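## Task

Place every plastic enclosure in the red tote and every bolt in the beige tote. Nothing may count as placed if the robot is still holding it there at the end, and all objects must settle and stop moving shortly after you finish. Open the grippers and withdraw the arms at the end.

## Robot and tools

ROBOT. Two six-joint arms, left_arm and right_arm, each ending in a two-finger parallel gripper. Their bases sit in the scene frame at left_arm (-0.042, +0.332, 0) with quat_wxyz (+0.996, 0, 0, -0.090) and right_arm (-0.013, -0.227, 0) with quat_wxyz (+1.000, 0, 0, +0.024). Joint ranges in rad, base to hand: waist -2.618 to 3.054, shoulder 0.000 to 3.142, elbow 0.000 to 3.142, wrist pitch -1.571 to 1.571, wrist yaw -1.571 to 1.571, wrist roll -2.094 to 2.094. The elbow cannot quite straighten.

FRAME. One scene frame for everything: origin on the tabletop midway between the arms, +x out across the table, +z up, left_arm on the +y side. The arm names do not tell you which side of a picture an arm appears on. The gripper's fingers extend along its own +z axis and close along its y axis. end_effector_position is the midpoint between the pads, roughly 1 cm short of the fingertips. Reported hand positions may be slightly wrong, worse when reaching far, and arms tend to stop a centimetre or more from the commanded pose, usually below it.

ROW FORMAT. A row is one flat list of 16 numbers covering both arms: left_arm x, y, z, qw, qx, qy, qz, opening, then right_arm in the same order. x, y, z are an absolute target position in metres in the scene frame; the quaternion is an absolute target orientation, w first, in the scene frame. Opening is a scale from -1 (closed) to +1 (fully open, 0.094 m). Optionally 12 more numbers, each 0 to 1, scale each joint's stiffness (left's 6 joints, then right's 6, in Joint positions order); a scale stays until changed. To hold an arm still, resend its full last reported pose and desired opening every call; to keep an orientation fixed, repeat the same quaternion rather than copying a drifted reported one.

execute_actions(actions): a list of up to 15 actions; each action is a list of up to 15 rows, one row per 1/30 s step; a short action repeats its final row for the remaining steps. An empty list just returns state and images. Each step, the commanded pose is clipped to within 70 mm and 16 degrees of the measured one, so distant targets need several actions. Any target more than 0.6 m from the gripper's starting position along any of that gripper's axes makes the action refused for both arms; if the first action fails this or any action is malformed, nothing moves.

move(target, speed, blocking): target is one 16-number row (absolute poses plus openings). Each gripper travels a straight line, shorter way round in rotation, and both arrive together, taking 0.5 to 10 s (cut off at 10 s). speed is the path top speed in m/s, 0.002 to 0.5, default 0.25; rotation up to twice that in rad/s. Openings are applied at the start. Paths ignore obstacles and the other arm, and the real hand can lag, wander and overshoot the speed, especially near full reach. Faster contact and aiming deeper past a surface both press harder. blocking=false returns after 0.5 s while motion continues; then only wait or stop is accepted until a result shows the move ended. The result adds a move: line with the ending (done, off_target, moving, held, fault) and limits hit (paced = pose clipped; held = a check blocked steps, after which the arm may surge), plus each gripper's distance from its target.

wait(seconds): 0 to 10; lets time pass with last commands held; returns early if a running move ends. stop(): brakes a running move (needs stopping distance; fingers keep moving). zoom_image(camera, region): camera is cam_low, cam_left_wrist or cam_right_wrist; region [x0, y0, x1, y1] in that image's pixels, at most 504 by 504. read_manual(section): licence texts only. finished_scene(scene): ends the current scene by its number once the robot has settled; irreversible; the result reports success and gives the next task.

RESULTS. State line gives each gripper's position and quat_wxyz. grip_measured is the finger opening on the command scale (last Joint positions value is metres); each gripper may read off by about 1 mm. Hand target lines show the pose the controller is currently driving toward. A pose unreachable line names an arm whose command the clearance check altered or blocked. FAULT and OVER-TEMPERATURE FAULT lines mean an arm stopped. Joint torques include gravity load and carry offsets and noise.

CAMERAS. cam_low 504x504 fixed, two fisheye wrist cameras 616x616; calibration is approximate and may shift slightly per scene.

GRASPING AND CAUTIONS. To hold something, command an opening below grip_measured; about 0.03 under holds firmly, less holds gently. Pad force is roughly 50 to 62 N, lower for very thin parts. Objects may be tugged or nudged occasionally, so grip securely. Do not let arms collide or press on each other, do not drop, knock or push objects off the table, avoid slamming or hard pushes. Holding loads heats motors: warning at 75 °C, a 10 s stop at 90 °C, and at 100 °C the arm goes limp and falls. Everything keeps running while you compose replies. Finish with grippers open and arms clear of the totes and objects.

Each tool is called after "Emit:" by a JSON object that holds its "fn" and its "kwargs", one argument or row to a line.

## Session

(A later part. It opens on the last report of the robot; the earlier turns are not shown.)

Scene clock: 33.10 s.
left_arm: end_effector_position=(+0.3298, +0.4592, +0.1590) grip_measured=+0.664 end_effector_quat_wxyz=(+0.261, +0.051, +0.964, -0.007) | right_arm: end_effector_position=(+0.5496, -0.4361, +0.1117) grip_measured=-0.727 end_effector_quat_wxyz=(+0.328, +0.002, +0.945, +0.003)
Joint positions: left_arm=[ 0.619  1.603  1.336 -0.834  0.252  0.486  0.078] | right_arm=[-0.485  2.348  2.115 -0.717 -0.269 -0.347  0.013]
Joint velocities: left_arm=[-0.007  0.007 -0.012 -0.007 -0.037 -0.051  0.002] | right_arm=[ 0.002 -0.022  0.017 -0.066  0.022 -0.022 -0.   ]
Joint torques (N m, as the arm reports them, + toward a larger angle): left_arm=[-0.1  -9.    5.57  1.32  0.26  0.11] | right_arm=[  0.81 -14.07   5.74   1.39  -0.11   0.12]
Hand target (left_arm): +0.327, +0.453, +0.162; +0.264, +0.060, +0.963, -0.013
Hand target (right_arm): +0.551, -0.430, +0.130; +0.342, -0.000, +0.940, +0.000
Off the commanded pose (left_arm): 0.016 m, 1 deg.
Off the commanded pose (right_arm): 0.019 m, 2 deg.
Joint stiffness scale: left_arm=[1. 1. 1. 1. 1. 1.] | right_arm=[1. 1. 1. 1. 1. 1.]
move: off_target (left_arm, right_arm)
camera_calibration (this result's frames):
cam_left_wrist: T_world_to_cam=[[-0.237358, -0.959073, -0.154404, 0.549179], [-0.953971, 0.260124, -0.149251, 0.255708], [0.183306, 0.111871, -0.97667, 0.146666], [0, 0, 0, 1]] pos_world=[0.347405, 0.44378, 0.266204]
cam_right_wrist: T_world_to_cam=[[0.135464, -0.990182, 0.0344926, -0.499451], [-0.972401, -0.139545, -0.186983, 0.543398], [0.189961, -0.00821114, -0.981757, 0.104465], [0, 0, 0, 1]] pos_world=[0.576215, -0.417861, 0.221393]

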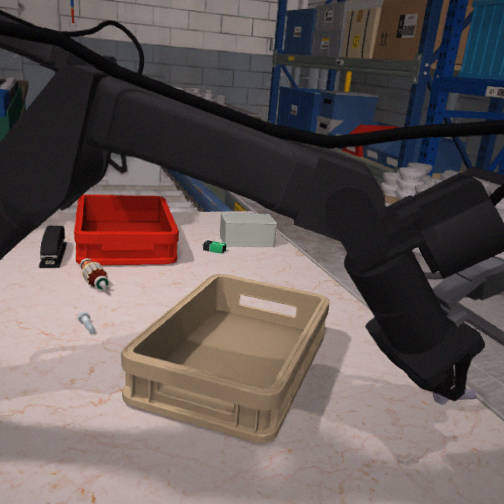

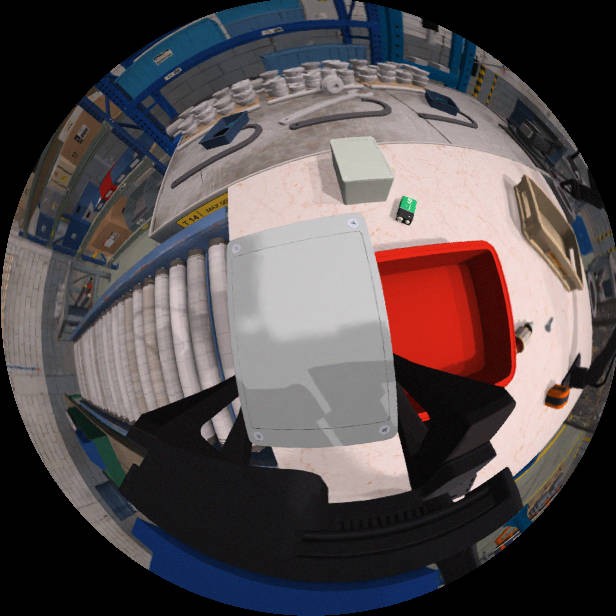

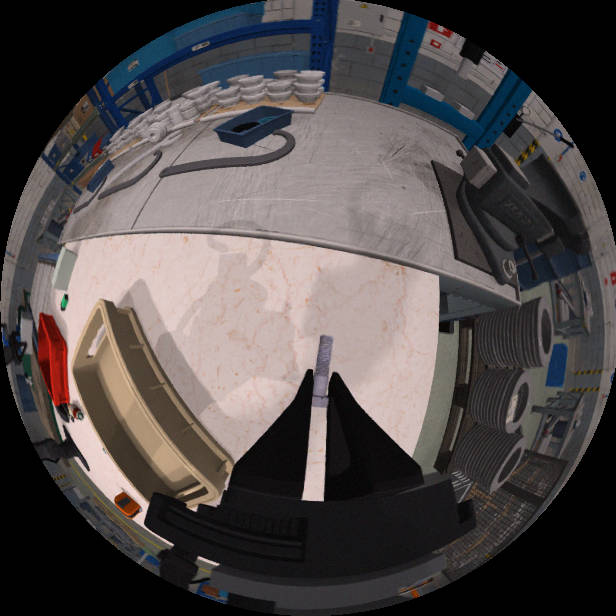

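Emit:
{"fn": "move", "kwargs": {
  "target": [0.306, 0.406, 0.13, 0.2586, 0.0421, 0.965, -0.0113, 0.62, 0.42, -0.2, 0.125, 0.342, 0, 0.94, 0, -0.76],
  "speed": 0.25
}}

Scene clock: 36.70 s.
left_arm: end_effector_position=(+0.3045, +0.4086, +0.1248) grip_measured=+0.664 end_effector_quat_wxyz=(+0.246, +0.042, +0.968, -0.014) | right_arm: end_effector_position=(+0.4202, -0.1983, +0.1128) grip_measured=-0.744 end_effector_quat_wxyz=(+0.321, -0.008, +0.947, -0.001)
Joint positions: left_arm=[ 0.489  1.473  1.086 -0.72   0.191  0.351  0.078] | right_arm=[ 0.035  1.652  1.124 -0.392  0.047  0.051  0.012]
Joint velocities: left_arm=[ 0.002  0.007 -0.012 -0.022  0.007  0.007 -0.001] | right_arm=[ 0.002 -0.007  0.007 -0.022 -0.007 -0.007 -0.001]
Joint torques (N m, as the arm reports them, + toward a larger angle): left_arm=[-0.64 -8.06  5.64  1.5   0.05 -0.07] | right_arm=[ 0.03 -8.62  5.62  1.64  0.07  0.13]
Hand target (left_arm): +0.305, +0.406, +0.130; +0.257, +0.042, +0.965, -0.012
Hand target (right_arm): +0.423, -0.199, +0.127; +0.343, -0.000, +0.939, -0.002
Off the commanded pose (left_arm): 0.006 m, 1 deg.
Off the commanded pose (right_arm): 0.012 m, 3 deg.
Joint stiffness scale: left_arm=[1. 1. 1. 1. 1. 1.] | right_arm=[1. 1. 1. 1. 1. 1.]
move: off_target (right_arm)
camera_calibration (this result's frames):
cam_left_wrist: T_world_to_cam=[[-0.227609, -0.96497, -0.130491, 0.485824], [-0.962015, 0.243581, -0.12327, 0.245576], [0.150737, 0.0974765, -0.983756, 0.140346], [0, 0, 0, 1]] pos_world=[0.325671, 0.395307, 0.231734]
cam_right_wrist: T_world_to_cam=[[0.151213, -0.987483, 0.0448608, -0.253722], [-0.973059, -0.156687, -0.169134, 0.445862], [0.174046, -0.0180771, -0.984572, 0.137158], [0, 0, 0, 1]] pos_world=[0.448344, -0.178206, 0.221834]

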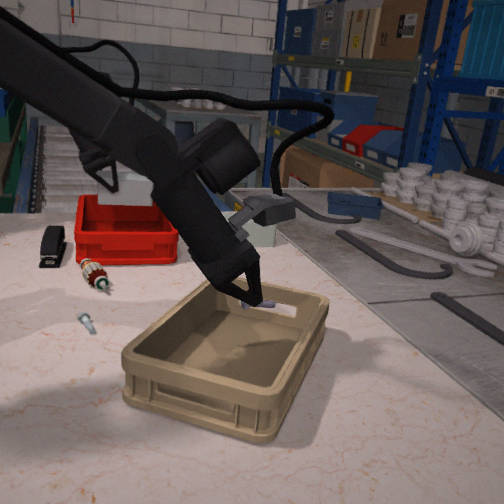

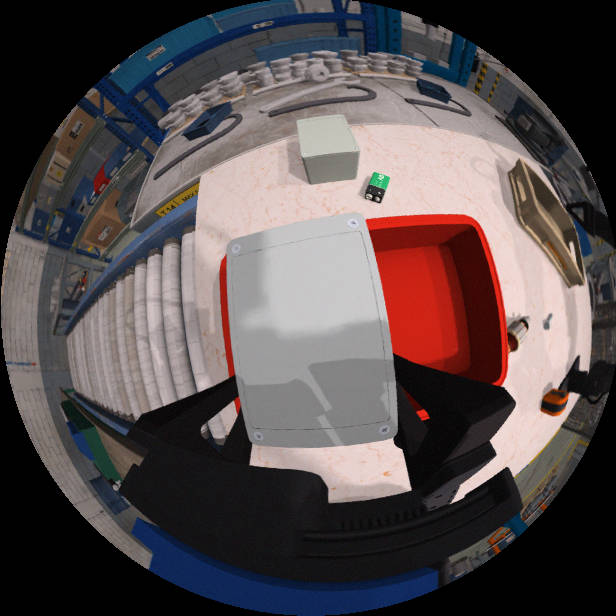

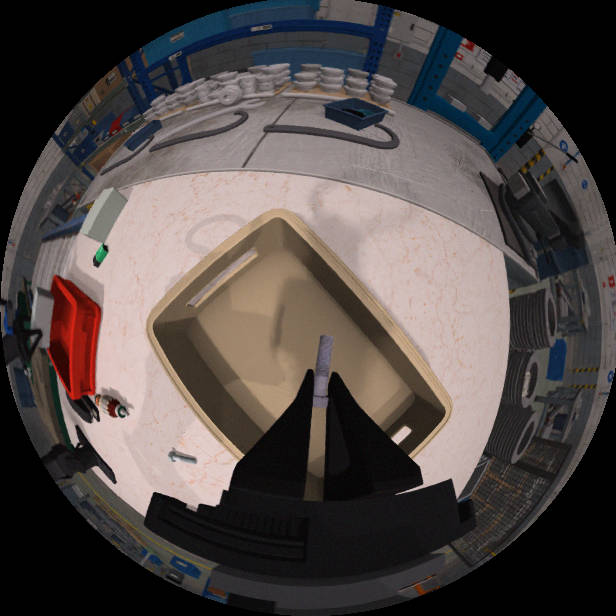

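Emit:
{"fn": "zoom_image", "kwargs": {
  "camera": "cam_right_wrist",
  "region": [280, 320, 370, 440]
}}

Emit:
{"fn": "zoom_image", "kwargs": {
  "camera": "cam_low",
  "region": [200, 250, 320, 340]
}}

Region (280, 320, 370, 440) of cam_right_wrist's 616x616 image, scaled by 4.200, with more detail than that image has; it fills the left 378 columns of this view, and the rest is white.

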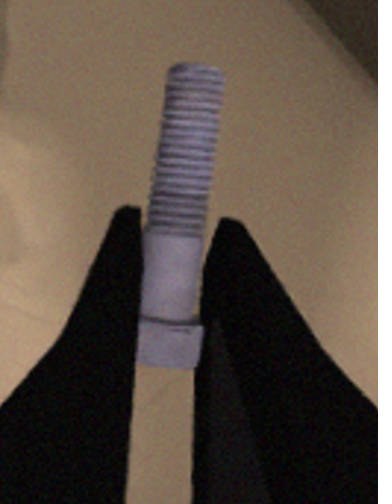

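Region (200, 250, 320, 340) of cam_low's 504x504 image, scaled by 4.200, with more detail than that image has; it fills the top 378 rows of this view, and the rest is white.

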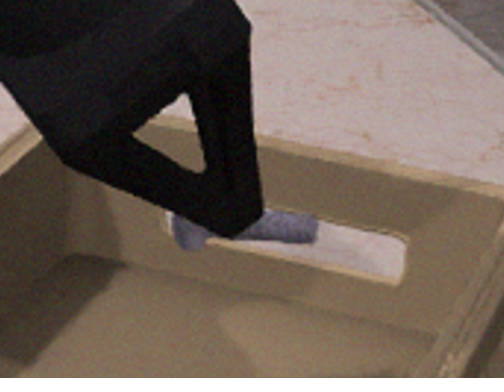

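Emit:
{"fn": "move", "kwargs": {
  "target": [0.306, 0.406, 0.058, 0.2586, 0.0421, 0.965, -0.0113, 0.62, 0.42, -0.2, 0.048, 0.342, 0, 0.94, 0, -0.76],
  "speed": 0.1
}}

Scene clock: 39.43 s.
left_arm: end_effector_position=(+0.3052, +0.4093, +0.0602) grip_measured=+0.664 end_effector_quat_wxyz=(+0.257, +0.042, +0.965, -0.008) | right_arm: end_effector_position=(+0.4158, -0.1990, +0.0448) grip_measured=-0.744 end_effector_quat_wxyz=(+0.331, -0.006, +0.944, -0.001)
Joint positions: left_arm=[ 0.489  1.533  0.861 -0.41   0.189  0.35   0.078] | right_arm=[ 0.035  1.741  0.913 -0.07   0.049  0.052  0.012]
Joint velocities: left_arm=[ 0.007  0.007 -0.017  0.007  0.007  0.007  0.   ] | right_arm=[-0.002  0.002 -0.017  0.066  0.007 -0.066  0.   ]
Joint torques (N m, as the arm reports them, + toward a larger angle): left_arm=[-0.86 -6.13  5.4   1.57  0.08 -0.05] | right_arm=[-0.36 -6.63  5.33  1.68  0.03  0.11]
Hand target (left_arm): +0.306, +0.406, +0.058; +0.258, +0.042, +0.965, -0.011
Hand target (right_arm): +0.420, -0.200, +0.048; +0.342, +0.000, +0.940, +0.000
Off the commanded pose (left_arm): 0.004 m, 0 deg.
Off the commanded pose (right_arm): 0.005 m, 2 deg.
Joint stiffness scale: left_arm=[1. 1. 1. 1. 1. 1.] | right_arm=[1. 1. 1. 1. 1. 1.]
move: done
camera_calibration (this result's frames):
cam_left_wrist: T_world_to_cam=[[-0.222693, -0.964069, -0.144841, 0.477147], [-0.959268, 0.243182, -0.143759, 0.238658], [0.173816, 0.106928, -0.978956, 0.0653384], [0, 0, 0, 1]] pos_world=[0.323837, 0.394979, 0.167383]
cam_right_wrist: T_world_to_cam=[[0.147867, -0.987895, 0.0469014, -0.24948], [-0.969509, -0.154159, -0.190491, 0.429909], [0.195415, -0.0173041, -0.980568, 0.06203], [0, 0, 0, 1]] pos_world=[0.441569, -0.179112, 0.154419]

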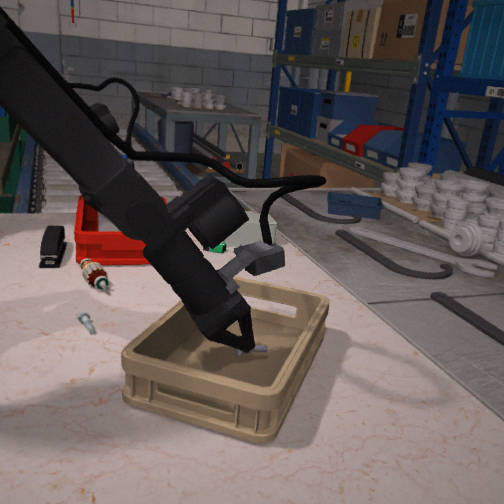

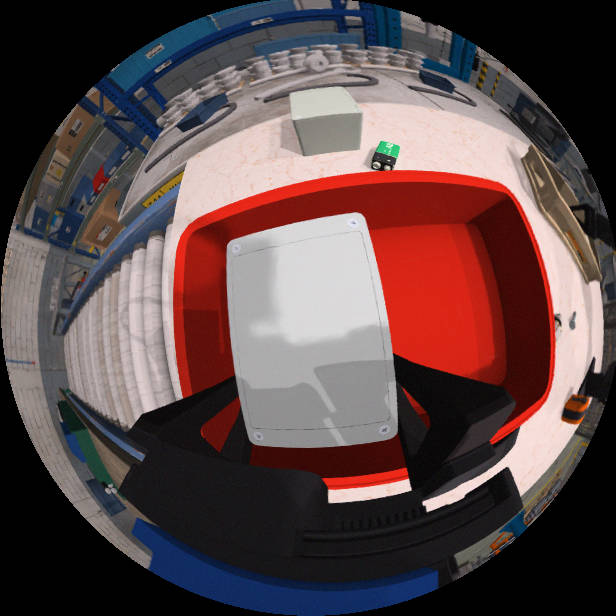

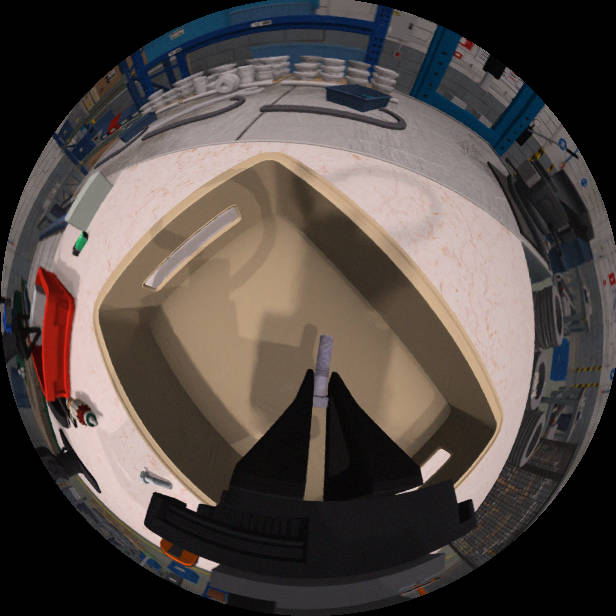

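Emit:
{"fn": "move", "kwargs": {
  "target": [0.306, 0.406, 0.046, 0.2586, 0.0421, 0.965, -0.0113, 0.62, 0.42, -0.2, 0.032, 0.342, 0, 0.94, 0, -0.76],
  "speed": 0.04
}}

Scene clock: 40.50 s.
left_arm: end_effector_position=(+0.3080, +0.4100, +0.0533) grip_measured=+0.664 end_effector_quat_wxyz=(+0.264, +0.042, +0.963, -0.006) | right_arm: end_effector_position=(+0.4168, -0.1989, +0.0305) grip_measured=-0.744 end_effector_quat_wxyz=(+0.333, -0.006, +0.943, -0.001)
Joint positions: left_arm=[ 0.489  1.548  0.837 -0.356  0.189  0.348  0.078] | right_arm=[ 0.035  1.778  0.886 -0.002  0.049  0.052  0.012]
Joint velocities: left_arm=[-0.002 -0.012 -0.012 -0.037  0.007 -0.051 -0.002] | right_arm=[-0.007 -0.007 -0.017 -0.051 -0.037 -0.007 -0.   ]
Joint torques (N m, as the arm reports them, + toward a larger angle): left_arm=[-0.66 -5.84  5.21  1.58  0.1  -0.1 ] | right_arm=[-0.36 -6.64  4.92  1.68  0.03  0.1 ]
Hand target (left_arm): +0.306, +0.406, +0.046; +0.259, +0.042, +0.965, -0.011
Hand target (right_arm): +0.420, -0.200, +0.032; +0.342, +0.000, +0.940, +0.000
Off the commanded pose (left_arm): 0.009 m, 1 deg.
Off the commanded pose (right_arm): 0.004 m, 1 deg.
Joint stiffness scale: left_arm=[1. 1. 1. 1. 1. 1.] | right_arm=[1. 1. 1. 1. 1. 1.]
move: done
camera_calibration (this result's frames):
cam_left_wrist: T_world_to_cam=[[-0.21949, -0.963811, -0.151304, 0.476735], [-0.957342, 0.242649, -0.156903, 0.240596], [0.187938, 0.110411, -0.975955, 0.0521335], [0, 0, 0, 1]] pos_world=[0.325173, 0.395346, 0.160762]
cam_right_wrist: T_world_to_cam=[[0.14767, -0.987911, 0.0471777, -0.248812], [-0.968704, -0.154092, -0.194597, 0.428051], [0.199514, -0.0169651, -0.979748, 0.0461746], [0, 0, 0, 1]] pos_world=[0.442185, -0.179062, 0.140275]

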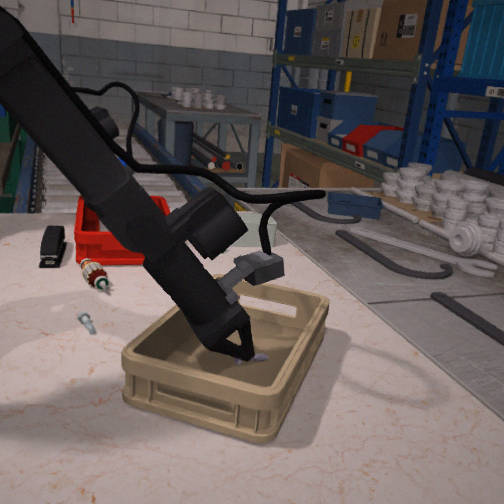

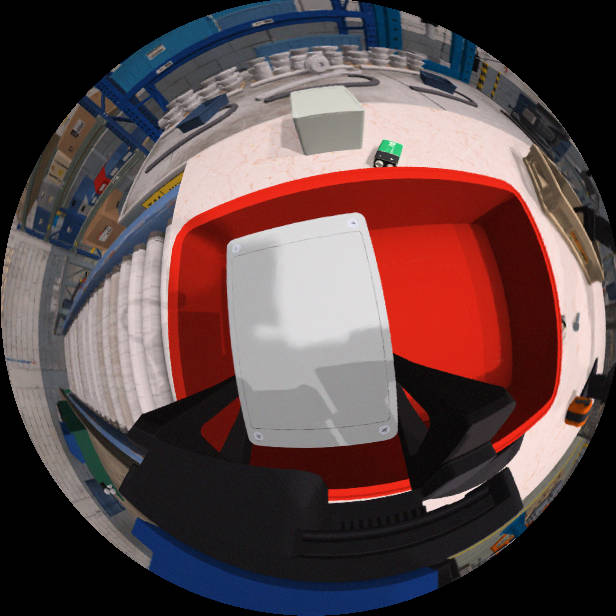

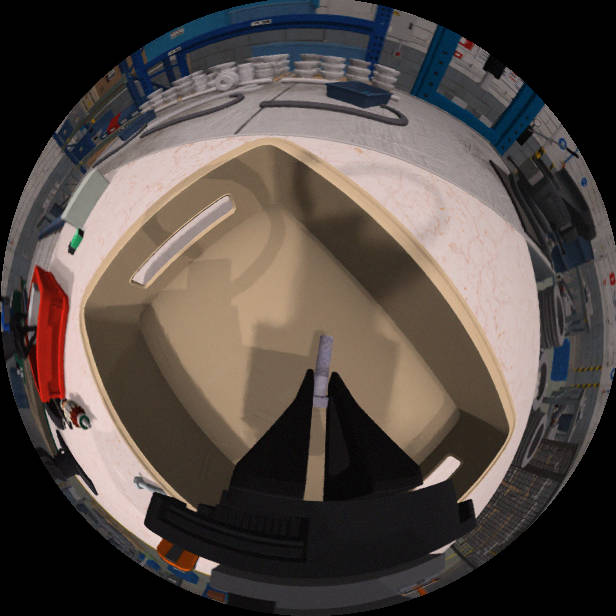

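Emit:
{"fn": "move", "kwargs": {
  "target": [0.307, 0.408, 0.054, 0.2586, 0.0421, 0.965, -0.0113, 0.86, 0.42, -0.2, 0.032, 0.342, 0, 0.94, 0, -0.4],
  "speed": 0.05
}}

Scene clock: 41.40 s.
left_arm: end_effector_position=(+0.3075, +0.4098, +0.0530) grip_measured=+0.857 end_effector_quat_wxyz=(+0.263, +0.042, +0.964, -0.007) | right_arm: end_effector_position=(+0.4180, -0.1988, +0.0315) grip_measured=-0.402 end_effector_quat_wxyz=(+0.336, -0.006, +0.942, -0.001)
Joint positions: left_arm=[ 0.489  1.548  0.837 -0.359  0.189  0.348  0.087] | right_arm=[0.035 1.778 0.886 0.004 0.049 0.052 0.028]
Joint velocities: left_arm=[ 0.007 -0.012  0.012 -0.095 -0.007  0.051  0.001] | right_arm=[-0.002  0.002  0.007  0.125 -0.051  0.051  0.   ]
Joint torques (N m, as the arm reports them, + toward a larger angle): left_arm=[-0.24 -6.39  6.63  1.22  0.12  0.  ] | right_arm=[-0.36 -6.64  4.92  1.62  0.03  0.1 ]
Hand target (left_arm): +0.307, +0.408, +0.054; +0.259, +0.042, +0.965, -0.011
Hand target (right_arm): +0.420, -0.200, +0.032; +0.342, +0.000, +0.940, +0.000
Off the commanded pose (left_arm): 0.002 m, 1 deg.
Off the commanded pose (right_arm): 0.002 m, 1 deg.
Joint stiffness scale: left_arm=[1. 1. 1. 1. 1. 1.] | right_arm=[1. 1. 1. 1. 1. 1.]
move: done
camera_calibration (this result's frames):
cam_left_wrist: T_world_to_cam=[[-0.219873, -0.963933, -0.149963, 0.476495], [-0.957738, 0.242522, -0.154664, 0.24012], [0.185455, 0.109619, -0.976519, 0.0530663], [0, 0, 0, 1]] pos_world=[0.324899, 0.395258, 0.160415]
cam_right_wrist: T_world_to_cam=[[0.147382, -0.987935, 0.0475781, -0.248832], [-0.967502, -0.153993, -0.200563, 0.429095], [0.20547, -0.0164726, -0.978525, 0.0444451], [0, 0, 0, 1]] pos_world=[0.442692, -0.17902, 0.14139]

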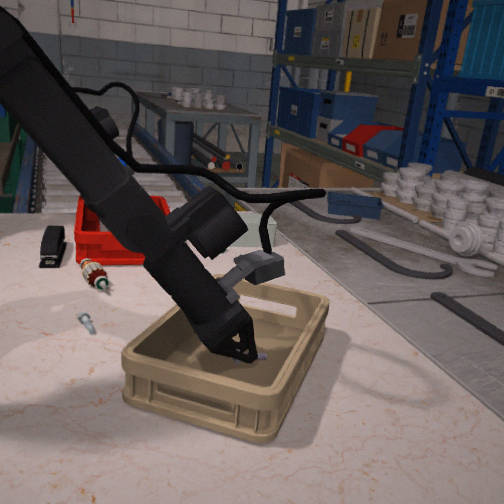

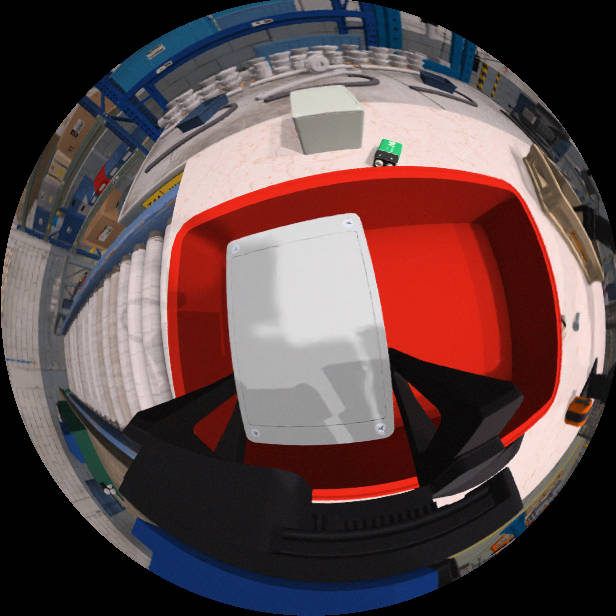

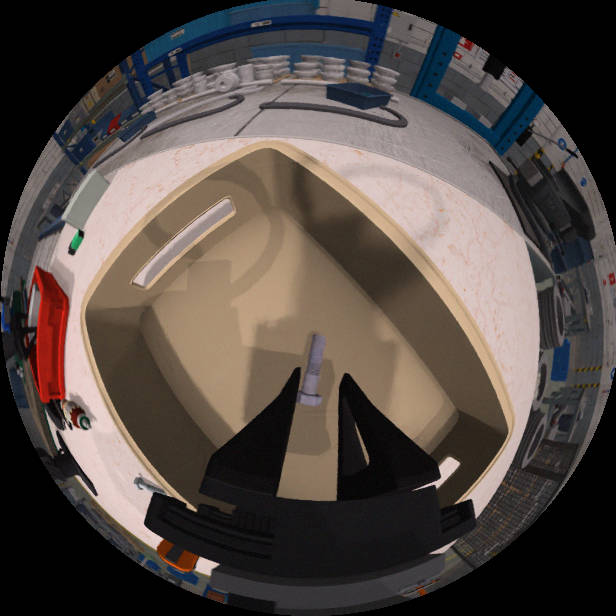

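Emit:
{"fn": "move", "kwargs": {
  "target": [0.295, 0.41, 0.12, 0.2586, 0.0421, 0.965, -0.0113, 0.86, 0.395, -0.195, 0.115, 0.3, 0.1, 0.949, 0, -0.4],
  "speed": 0.25
}}

Scene clock: 45.23 s.
left_arm: end_effector_position=(+0.2960, +0.4089, +0.1154) grip_measured=+0.858 end_effector_quat_wxyz=(+0.258, +0.041, +0.965, -0.009) | right_arm: end_effector_position=(+0.3868, -0.1983, +0.0994) grip_measured=-0.402 end_effector_quat_wxyz=(+0.280, +0.097, +0.955, -0.003)
Joint positions: left_arm=[ 0.499  1.429  0.998 -0.652  0.194  0.357  0.087] | right_arm=[ 0.077  1.602  1.068 -0.48   0.127  0.291  0.028]
Joint velocities: left_arm=[-0.017 -0.022 -0.002 -0.022 -0.037 -0.051  0.001] | right_arm=[-0.002 -0.007  0.012 -0.022 -0.022  0.007  0.001]
Joint torques (N m, as the arm reports them, + toward a larger angle): left_arm=[ 0.72 -6.34  7.4   1.21  0.13  0.08] | right_arm=[ 0.84 -6.93  8.64  1.29  0.14  0.12]
Hand target (left_arm): +0.295, +0.410, +0.120; +0.259, +0.042, +0.965, -0.011
Hand target (right_arm): +0.394, -0.195, +0.116; +0.300, +0.100, +0.949, -0.001
Off the commanded pose (left_arm): 0.005 m, 0 deg.
Off the commanded pose (right_arm): 0.018 m, 2 deg.
Joint stiffness scale: left_arm=[1. 1. 1. 1. 1. 1.] | right_arm=[1. 1. 1. 1. 1. 1.]
move: off_target (right_arm)
camera_calibration (this result's frames):
cam_left_wrist: T_world_to_cam=[[-0.220929, -0.964717, -0.143222, 0.482336], [-0.959665, 0.241213, -0.144426, 0.238845], [0.173877, 0.105537, -0.979096, 0.12164], [0, 0, 0, 1]] pos_world=[0.314623, 0.394867, 0.222673]
cam_right_wrist: T_world_to_cam=[[-0.0474447, -0.998645, -0.0213833, -0.166881], [-0.994508, 0.0492259, -0.0923654, 0.452595], [0.0932928, 0.0168836, -0.995496, 0.168993], [0, 0, 0, 1]] pos_world=[0.426426, -0.191787, 0.206468]

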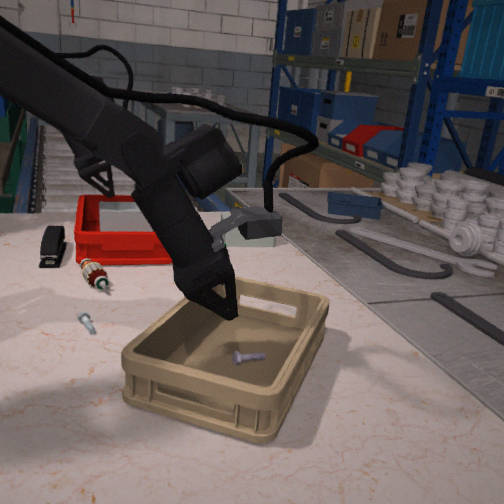

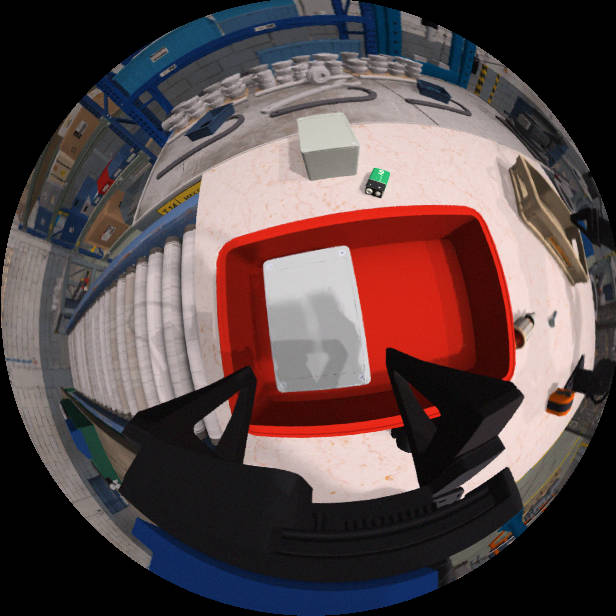

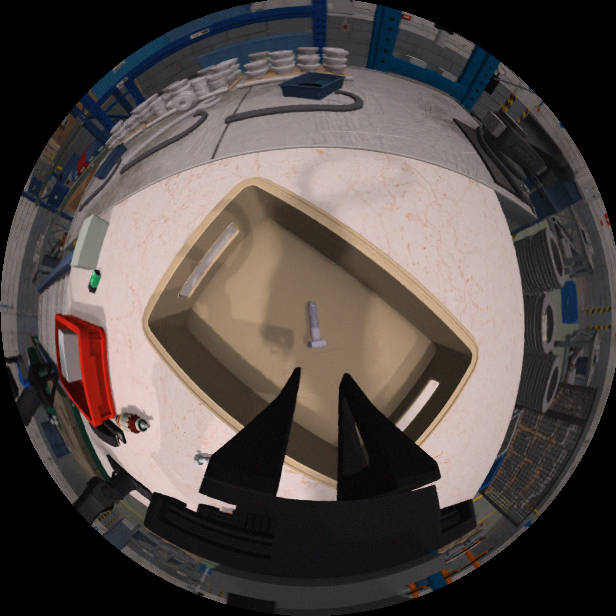

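Emit:
{"fn": "move", "kwargs": {
  "target": [0.545, 0.329, 0.108, 0.3415, 0.0491, 0.9384, -0.0179, 1.0, 0.216, -0.047, 0.11, 0, 0.5373, 0.8434, 0, -0.3],
  "speed": 0.45
}}

Scene clock: 47.87 s.
left_arm: end_effector_position=(+0.5429, +0.3252, +0.1095) grip_measured=+1.000 end_effector_quat_wxyz=(+0.348, +0.054, +0.936, -0.019) | right_arm: end_effector_position=(+0.2161, -0.0500, +0.1053) grip_measured=-0.301 end_effector_quat_wxyz=(+0.005, +0.534, +0.846, -0.006)
Joint positions: left_arm=[ 0.19   2.193  1.812 -0.482  0.079  0.096  0.094] | right_arm=[ 0.614  1.649  1.297 -1.227  0.013  1.787  0.033]
Joint velocities: left_arm=[ 0.012 -0.007 -0.007 -0.007  0.066 -0.022  0.   ] | right_arm=[ 0.002 -0.027 -0.027 -0.037 -0.051 -0.037 -0.   ]
Joint torques (N m, as the arm reports them, + toward a larger angle): left_arm=[ -0.26 -13.02   8.29   1.53   0.    -0.06] | right_arm=[ 0.69 -5.26  7.97  0.3  -0.01  0.11]
Hand target (left_arm): +0.542, +0.324, +0.107; +0.340, +0.050, +0.939, -0.020
Hand target (right_arm): +0.218, -0.045, +0.111; +0.005, +0.535, +0.845, -0.002
Off the commanded pose (left_arm): 0.005 m, 1 deg.
Off the commanded pose (right_arm): 0.006 m, 1 deg.
Joint stiffness scale: left_arm=[1. 1. 1. 1. 1. 1.] | right_arm=[1. 1. 1. 1. 1. 1.]
move: done
camera_calibration (this result's frames):
cam_left_wrist: T_world_to_cam=[[-0.221039, -0.96109, -0.165674, 0.456574], [-0.907215, 0.26497, -0.326729, 0.478913], [0.357914, 0.078082, -0.930484, -0.0145298], [0, 0, 0, 1]] pos_world=[0.540598, 0.313046, 0.218597]
cam_right_wrist: T_world_to_cam=[[-0.836031, -0.546722, -0.0463389, 0.168881], [-0.507121, 0.7377, 0.445676, 0.148564], [-0.209477, 0.396099, -0.893994, 0.262018], [0, 0, 0, 1]] pos_world=[0.271417, -0.12105, 0.175857]

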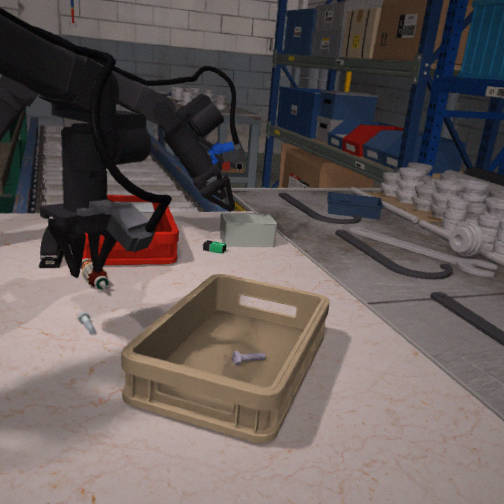

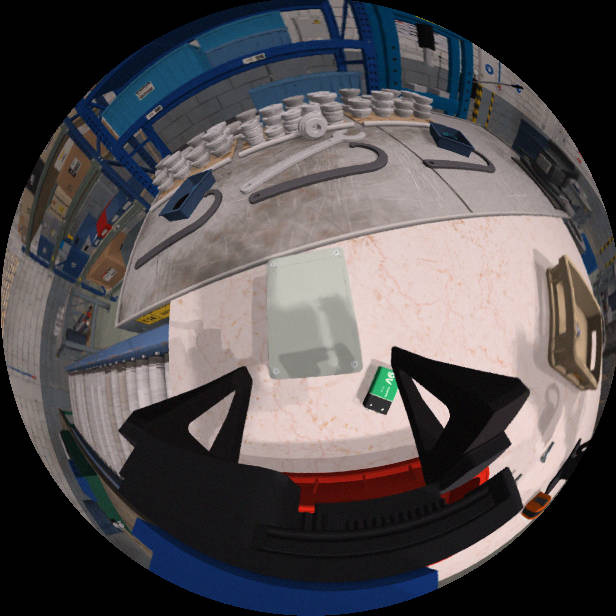

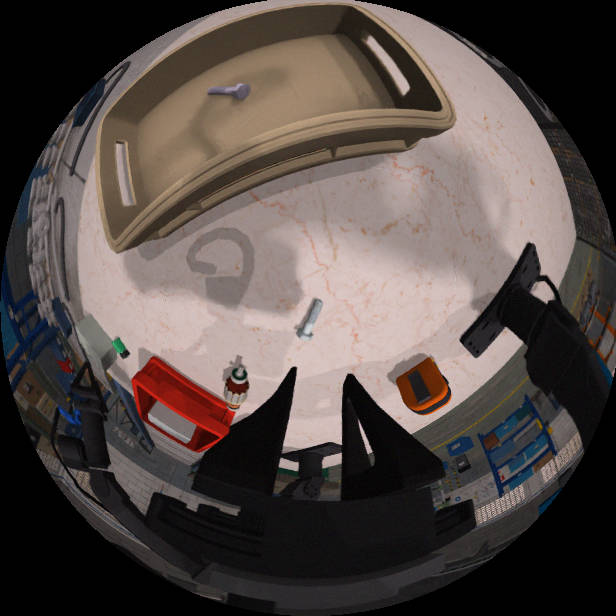

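Emit:
{"fn": "zoom_image", "kwargs": {
  "camera": "cam_left_wrist",
  "region": [220, 220, 440, 440]
}}

Emit:
{"fn": "zoom_image", "kwargs": {
  "camera": "cam_right_wrist",
  "region": [240, 260, 400, 420]
}}

Region (220, 220, 440, 440) of cam_left_wrist's 616x616 image, scaled by 2.291, with more detail than that image has.

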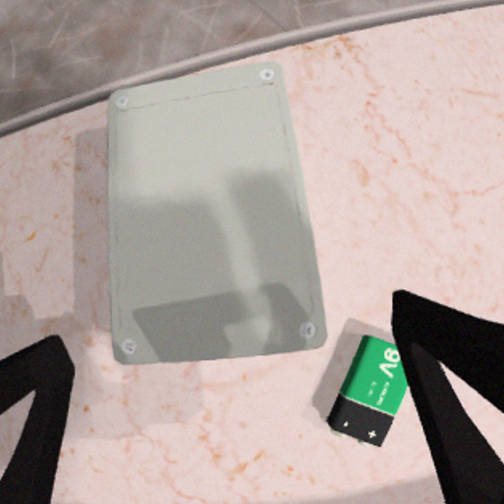

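Region (240, 260, 400, 420) of cam_right_wrist's 616x616 image, scaled by 3.150, with more detail than that image has.

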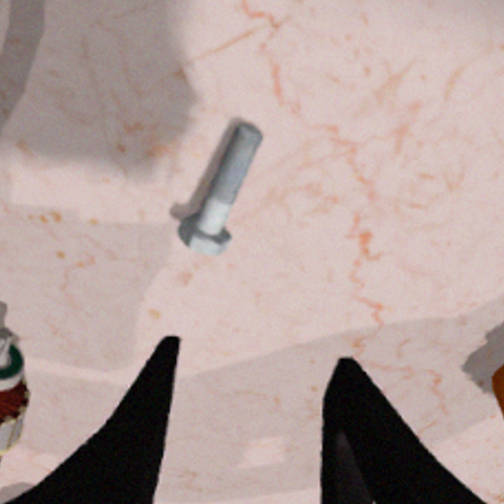

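Emit:
{"fn": "move", "kwargs": {
  "target": [0.562, 0.336, 0.085, 0.3001, 0.0624, 0.9517, -0.0197, 1.0, 0.223, -0.035, 0.052, 0, 0.5878, 0.809, 0, -0.3],
  "speed": 0.15
}}

Scene clock: 50.67 s.
left_arm: end_effector_position=(+0.5632, +0.3337, +0.0880) grip_measured=+1.000 end_effector_quat_wxyz=(+0.309, +0.059, +0.949, -0.018) | right_arm: end_effector_position=(+0.2255, -0.0375, +0.0528) grip_measured=-0.301 end_effector_quat_wxyz=(-0.000, +0.588, +0.809, -0.001)
Joint positions: left_arm=[ 0.205  2.366  2.069 -0.65   0.085  0.123  0.094] | right_arm=[ 0.621  1.741  1.188 -1.019  0.     1.924  0.033]
Joint velocities: left_arm=[-0.012  0.007 -0.012 -0.051 -0.007  0.022  0.   ] | right_arm=[-0.002 -0.007 -0.007  0.037  0.051 -0.022 -0.   ]
Joint torques (N m, as the arm reports them, + toward a larger angle): left_arm=[  0.34 -14.13   8.11   1.43   0.09   0.1 ] | right_arm=[ 0.87 -6.35  4.64  0.5  -0.01  0.12]
Hand target (left_arm): +0.562, +0.336, +0.085; +0.301, +0.061, +0.952, -0.019
Hand target (right_arm): +0.223, -0.035, +0.052; +0.000, +0.588, +0.809, +0.000
Off the commanded pose (left_arm): 0.004 m, 1 deg.
Off the commanded pose (right_arm): 0.004 m, 0 deg.
Joint stiffness scale: left_arm=[1. 1. 1. 1. 1. 1.] | right_arm=[1. 1. 1. 1. 1. 1.]
move: done
camera_calibration (this result's frames):
cam_left_wrist: T_world_to_cam=[[-0.242594, -0.957373, -0.156793, 0.475794], [-0.928456, 0.275981, -0.248604, 0.489533], [0.281278, 0.0852657, -0.955831, 0.000468674], [0, 0, 0, 1]] pos_world=[0.569803, 0.320371, 0.196749]
cam_right_wrist: T_world_to_cam=[[-0.900083, -0.432577, -0.0522315, 0.20021], [-0.406736, 0.791162, 0.456758, 0.146196], [-0.15626, 0.432365, -0.888056, 0.201187], [0, 0, 0, 1]] pos_world=[0.271106, -0.116044, 0.122347]

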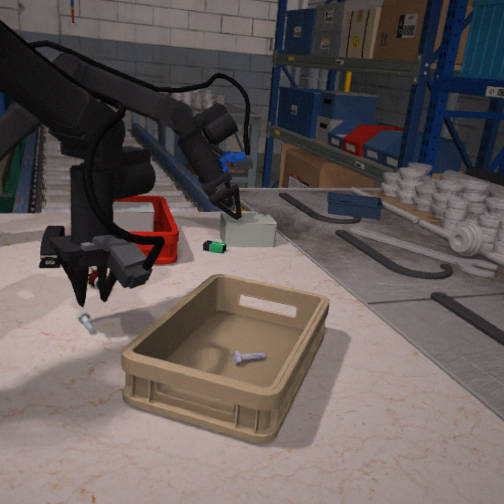

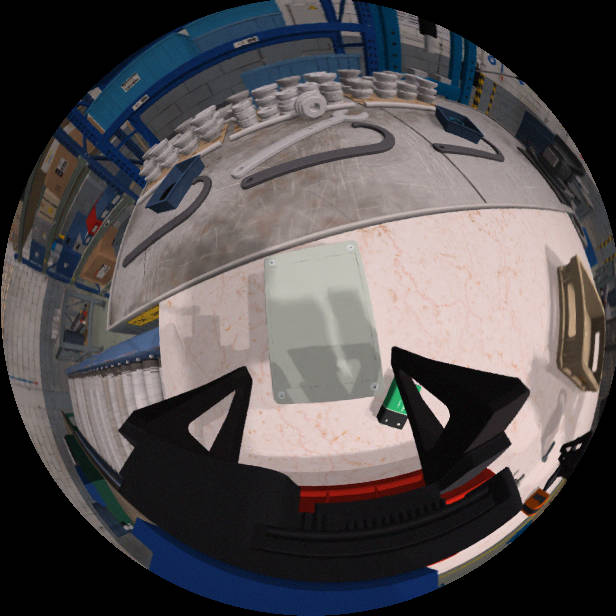

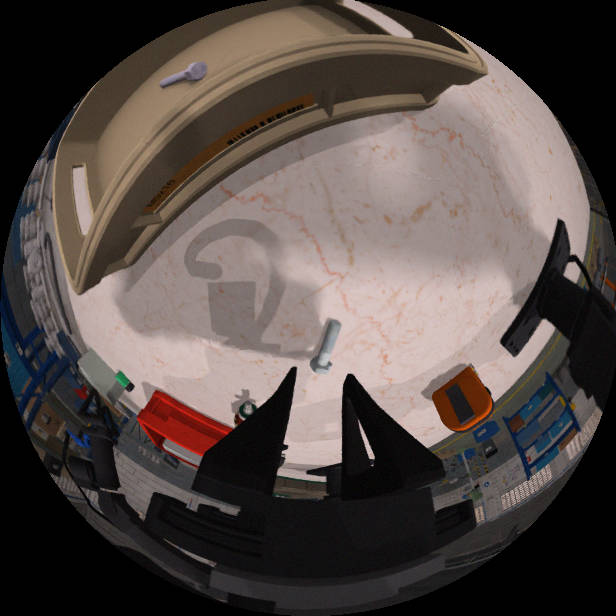

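Emit:
{"fn": "zoom_image", "kwargs": {
  "camera": "cam_left_wrist",
  "region": [220, 220, 440, 440]
}}

Emit:
{"fn": "zoom_image", "kwargs": {
  "camera": "cam_right_wrist",
  "region": [250, 290, 390, 430]
}}

Region (220, 220, 440, 440) of cam_left_wrist's 616x616 image, scaled by 2.291, with more detail than that image has.

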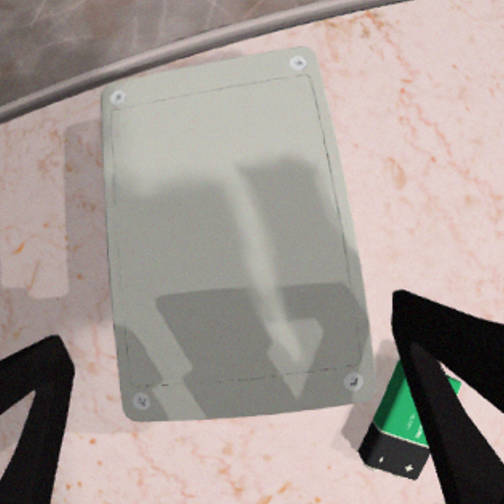

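Region (250, 290, 390, 430) of cam_right_wrist's 616x616 image, scaled by 3.600, with more detail than that image has.

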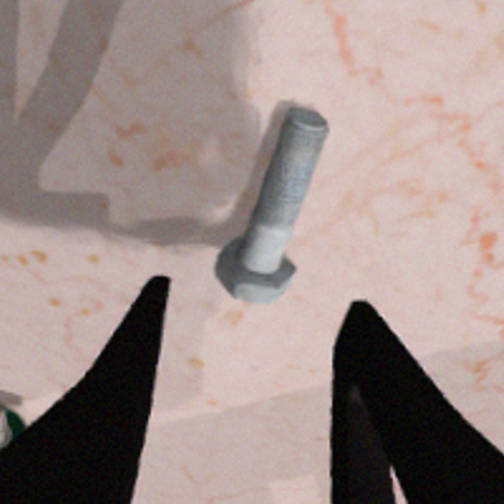

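Emit:
{"fn": "move", "kwargs": {
  "target": [0.577, 0.334, 0.044, 0.3001, 0.0624, 0.9517, -0.0197, 1.0, 0.2215, -0.0355, 0.014, 0, 0.5878, 0.809, 0, -0.3],
  "speed": 0.08
}}

Scene clock: 53.23 s.
left_arm: end_effector_position=(+0.5737, +0.3339, +0.0409) grip_measured=+1.000 end_effector_quat_wxyz=(+0.296, +0.059, +0.953, -0.019) | right_arm: end_effector_position=(+0.2253, -0.0377, +0.0166) grip_measured=-0.301 end_effector_quat_wxyz=(+0.001, +0.589, +0.808, +0.002)
Joint positions: left_arm=[ 0.205  2.471  2.085 -0.588  0.085  0.123  0.094] | right_arm=[ 0.621  1.787  1.089 -0.868  0.     1.928  0.033]
Joint velocities: left_arm=[-0.007 -0.002  0.007  0.022 -0.007 -0.022  0.   ] | right_arm=[-0.022 -0.007 -0.007  0.037  0.095  0.007 -0.   ]
Joint torques (N m, as the arm reports them, + toward a larger angle): left_arm=[  0.04 -15.     7.8    1.6    0.05   0.04] | right_arm=[ 1.07 -6.2   4.24  0.49  0.    0.11]
Hand target (left_arm): +0.577, +0.334, +0.044; +0.300, +0.062, +0.952, -0.020
Hand target (right_arm): +0.221, -0.036, +0.014; -0.000, +0.588, +0.809, -0.000
Off the commanded pose (left_arm): 0.005 m, 1 deg.
Off the commanded pose (right_arm): 0.005 m, 0 deg.
Joint stiffness scale: left_arm=[1. 1. 1. 1. 1. 1.] | right_arm=[1. 1. 1. 1. 1. 1.]
move: done
camera_calibration (this result's frames):
cam_left_wrist: T_world_to_cam=[[-0.247095, -0.957371, -0.149616, 0.473495], [-0.934841, 0.276158, -0.223179, 0.490031], [0.254983, 0.084721, -0.963227, -0.0318935], [0, 0, 0, 1]] pos_world=[0.583232, 0.320687, 0.149487]
cam_right_wrist: T_world_to_cam=[[-0.90128, -0.429262, -0.0585475, 0.198535], [-0.406347, 0.790718, 0.457872, 0.162684], [-0.150253, 0.436462, -0.887088, 0.167813], [0, 0, 0, 1]] pos_world=[0.270257, -0.116657, 0.0860003]

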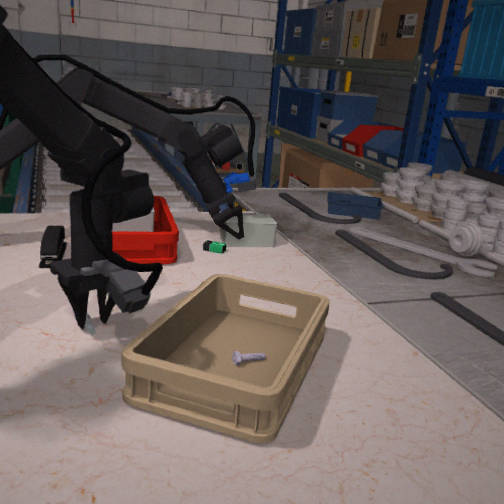

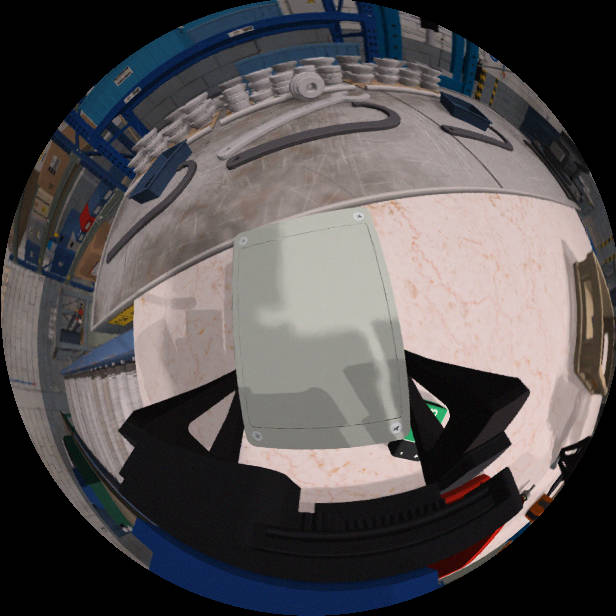

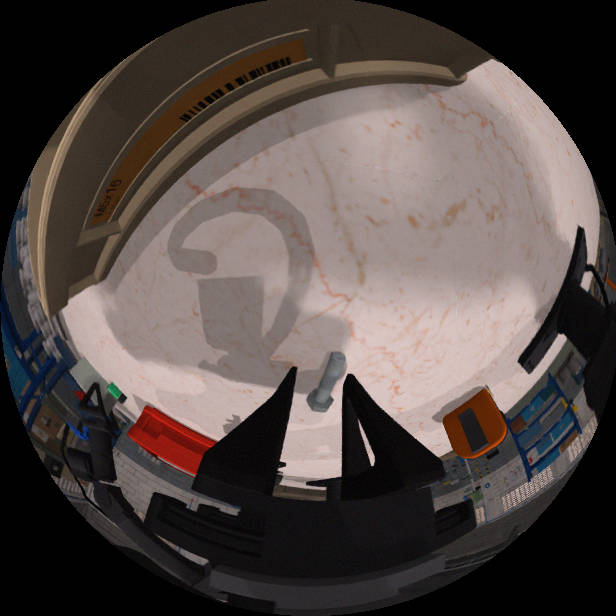

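Emit:
{"fn": "zoom_image", "kwargs": {
  "camera": "cam_right_wrist",
  "region": [260, 320, 390, 450]
}}

Emit:
{"fn": "zoom_image", "kwargs": {
  "camera": "cam_low",
  "region": [40, 250, 180, 350]
}}

Region (260, 320, 390, 450) of cam_right_wrist's 616x616 image, scaled by 3.877, with more detail than that image has.

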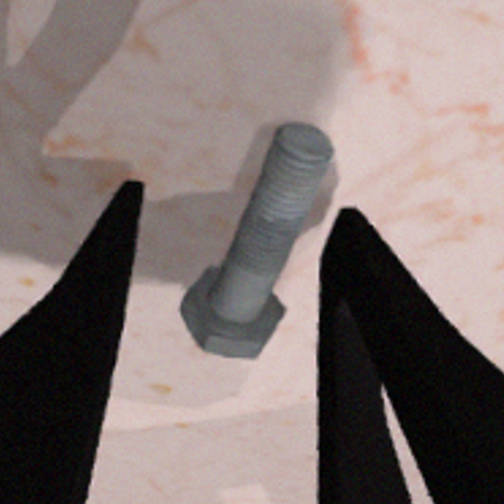

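Region (40, 250, 180, 350) of cam_low's 504x504 image, scaled by 3.600, with more detail than that image has; it fills the top 360 rows of this view, and the rest is white.

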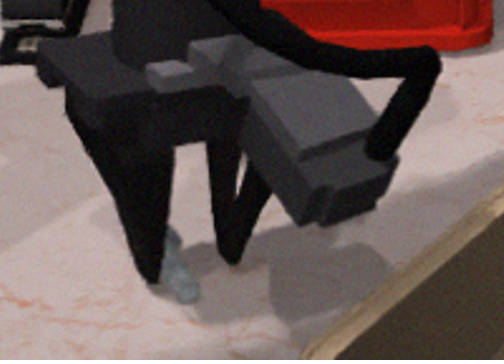

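Emit:
{"fn": "move", "kwargs": {
  "target": [0.577, 0.334, 0.044, 0.3001, 0.0624, 0.9517, -0.0197, 0.62, 0.2155, -0.0375, 0.009, 0, 0.5878, 0.809, 0, -0.3],
  "speed": 0.03
}}

Scene clock: 55.10 s.
left_arm: end_effector_position=(+0.5739, +0.3339, +0.0411) grip_measured=+0.660 end_effector_quat_wxyz=(+0.296, +0.059, +0.953, -0.019) | right_arm: end_effector_position=(+0.2200, -0.0393, +0.0105) grip_measured=-0.301 end_effector_quat_wxyz=(+0.000, +0.589, +0.808, -0.002)
Joint positions: left_arm=[ 0.205  2.471  2.085 -0.587  0.085  0.123  0.078] | right_arm=[ 0.628  1.787  1.061 -0.849  0.002  1.935  0.033]
Joint velocities: left_arm=[-0.007  0.022 -0.002 -0.022 -0.066 -0.081 -0.   ] | right_arm=[ 0.002 -0.002 -0.002  0.022 -0.007 -0.037  0.001]
Joint torques (N m, as the arm reports them, + toward a larger angle): left_arm=[ -0.05 -15.44   8.24   1.59   0.11   0.07] | right_arm=[ 1.06 -6.92  3.4   0.55 -0.02  0.11]
Hand target (left_arm): +0.577, +0.334, +0.044; +0.300, +0.062, +0.952, -0.020
Hand target (right_arm): +0.216, -0.037, +0.009; -0.000, +0.588, +0.809, +0.000
Off the commanded pose (left_arm): 0.004 m, 1 deg.
Off the commanded pose (right_arm): 0.005 m, 0 deg.
Joint stiffness scale: left_arm=[1. 1. 1. 1. 1. 1.] | right_arm=[1. 1. 1. 1. 1. 1.]
move: done
camera_calibration (this result's frames):
cam_left_wrist: T_world_to_cam=[[-0.247128, -0.957361, -0.149627, 0.473534], [-0.934524, 0.276295, -0.224335, 0.490123], [0.256111, 0.0843906, -0.962957, -0.0323376], [0, 0, 0, 1]] pos_world=[0.583337, 0.320654, 0.149665]
cam_right_wrist: T_world_to_cam=[[-0.901588, -0.429611, -0.0507326, 0.192643], [-0.403781, 0.793643, 0.455072, 0.164189], [-0.15524, 0.430773, -0.889008, 0.163226], [0, 0, 0, 1]] pos_world=[0.26532, -0.117859, 0.0801644]

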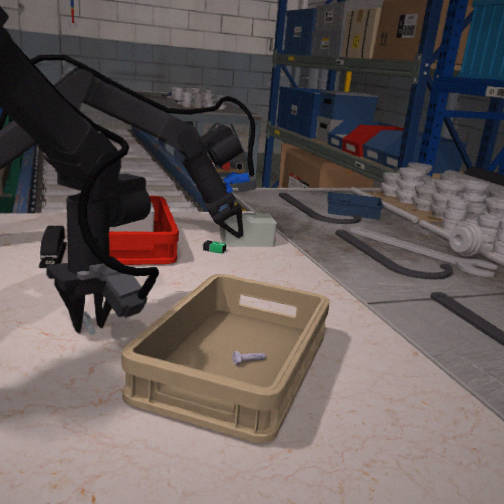

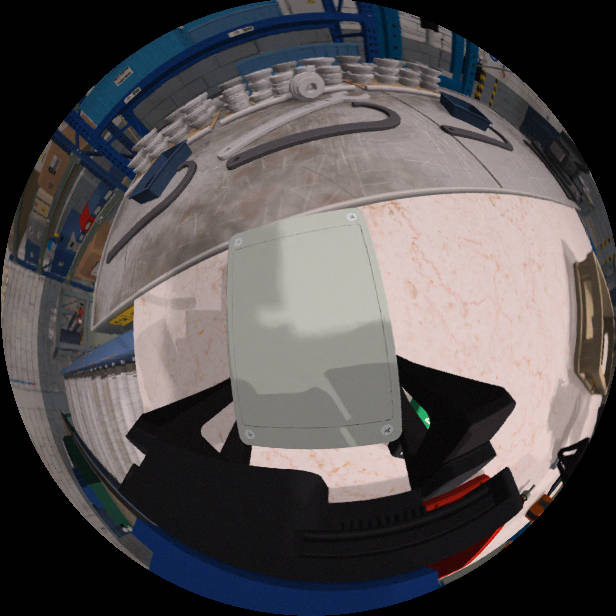

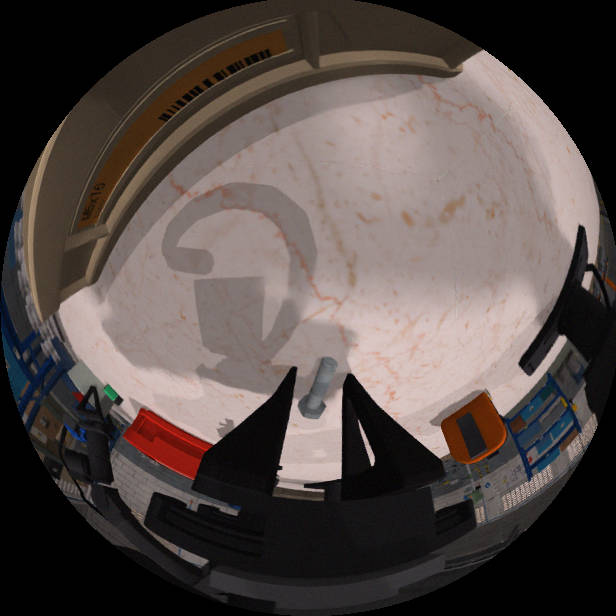

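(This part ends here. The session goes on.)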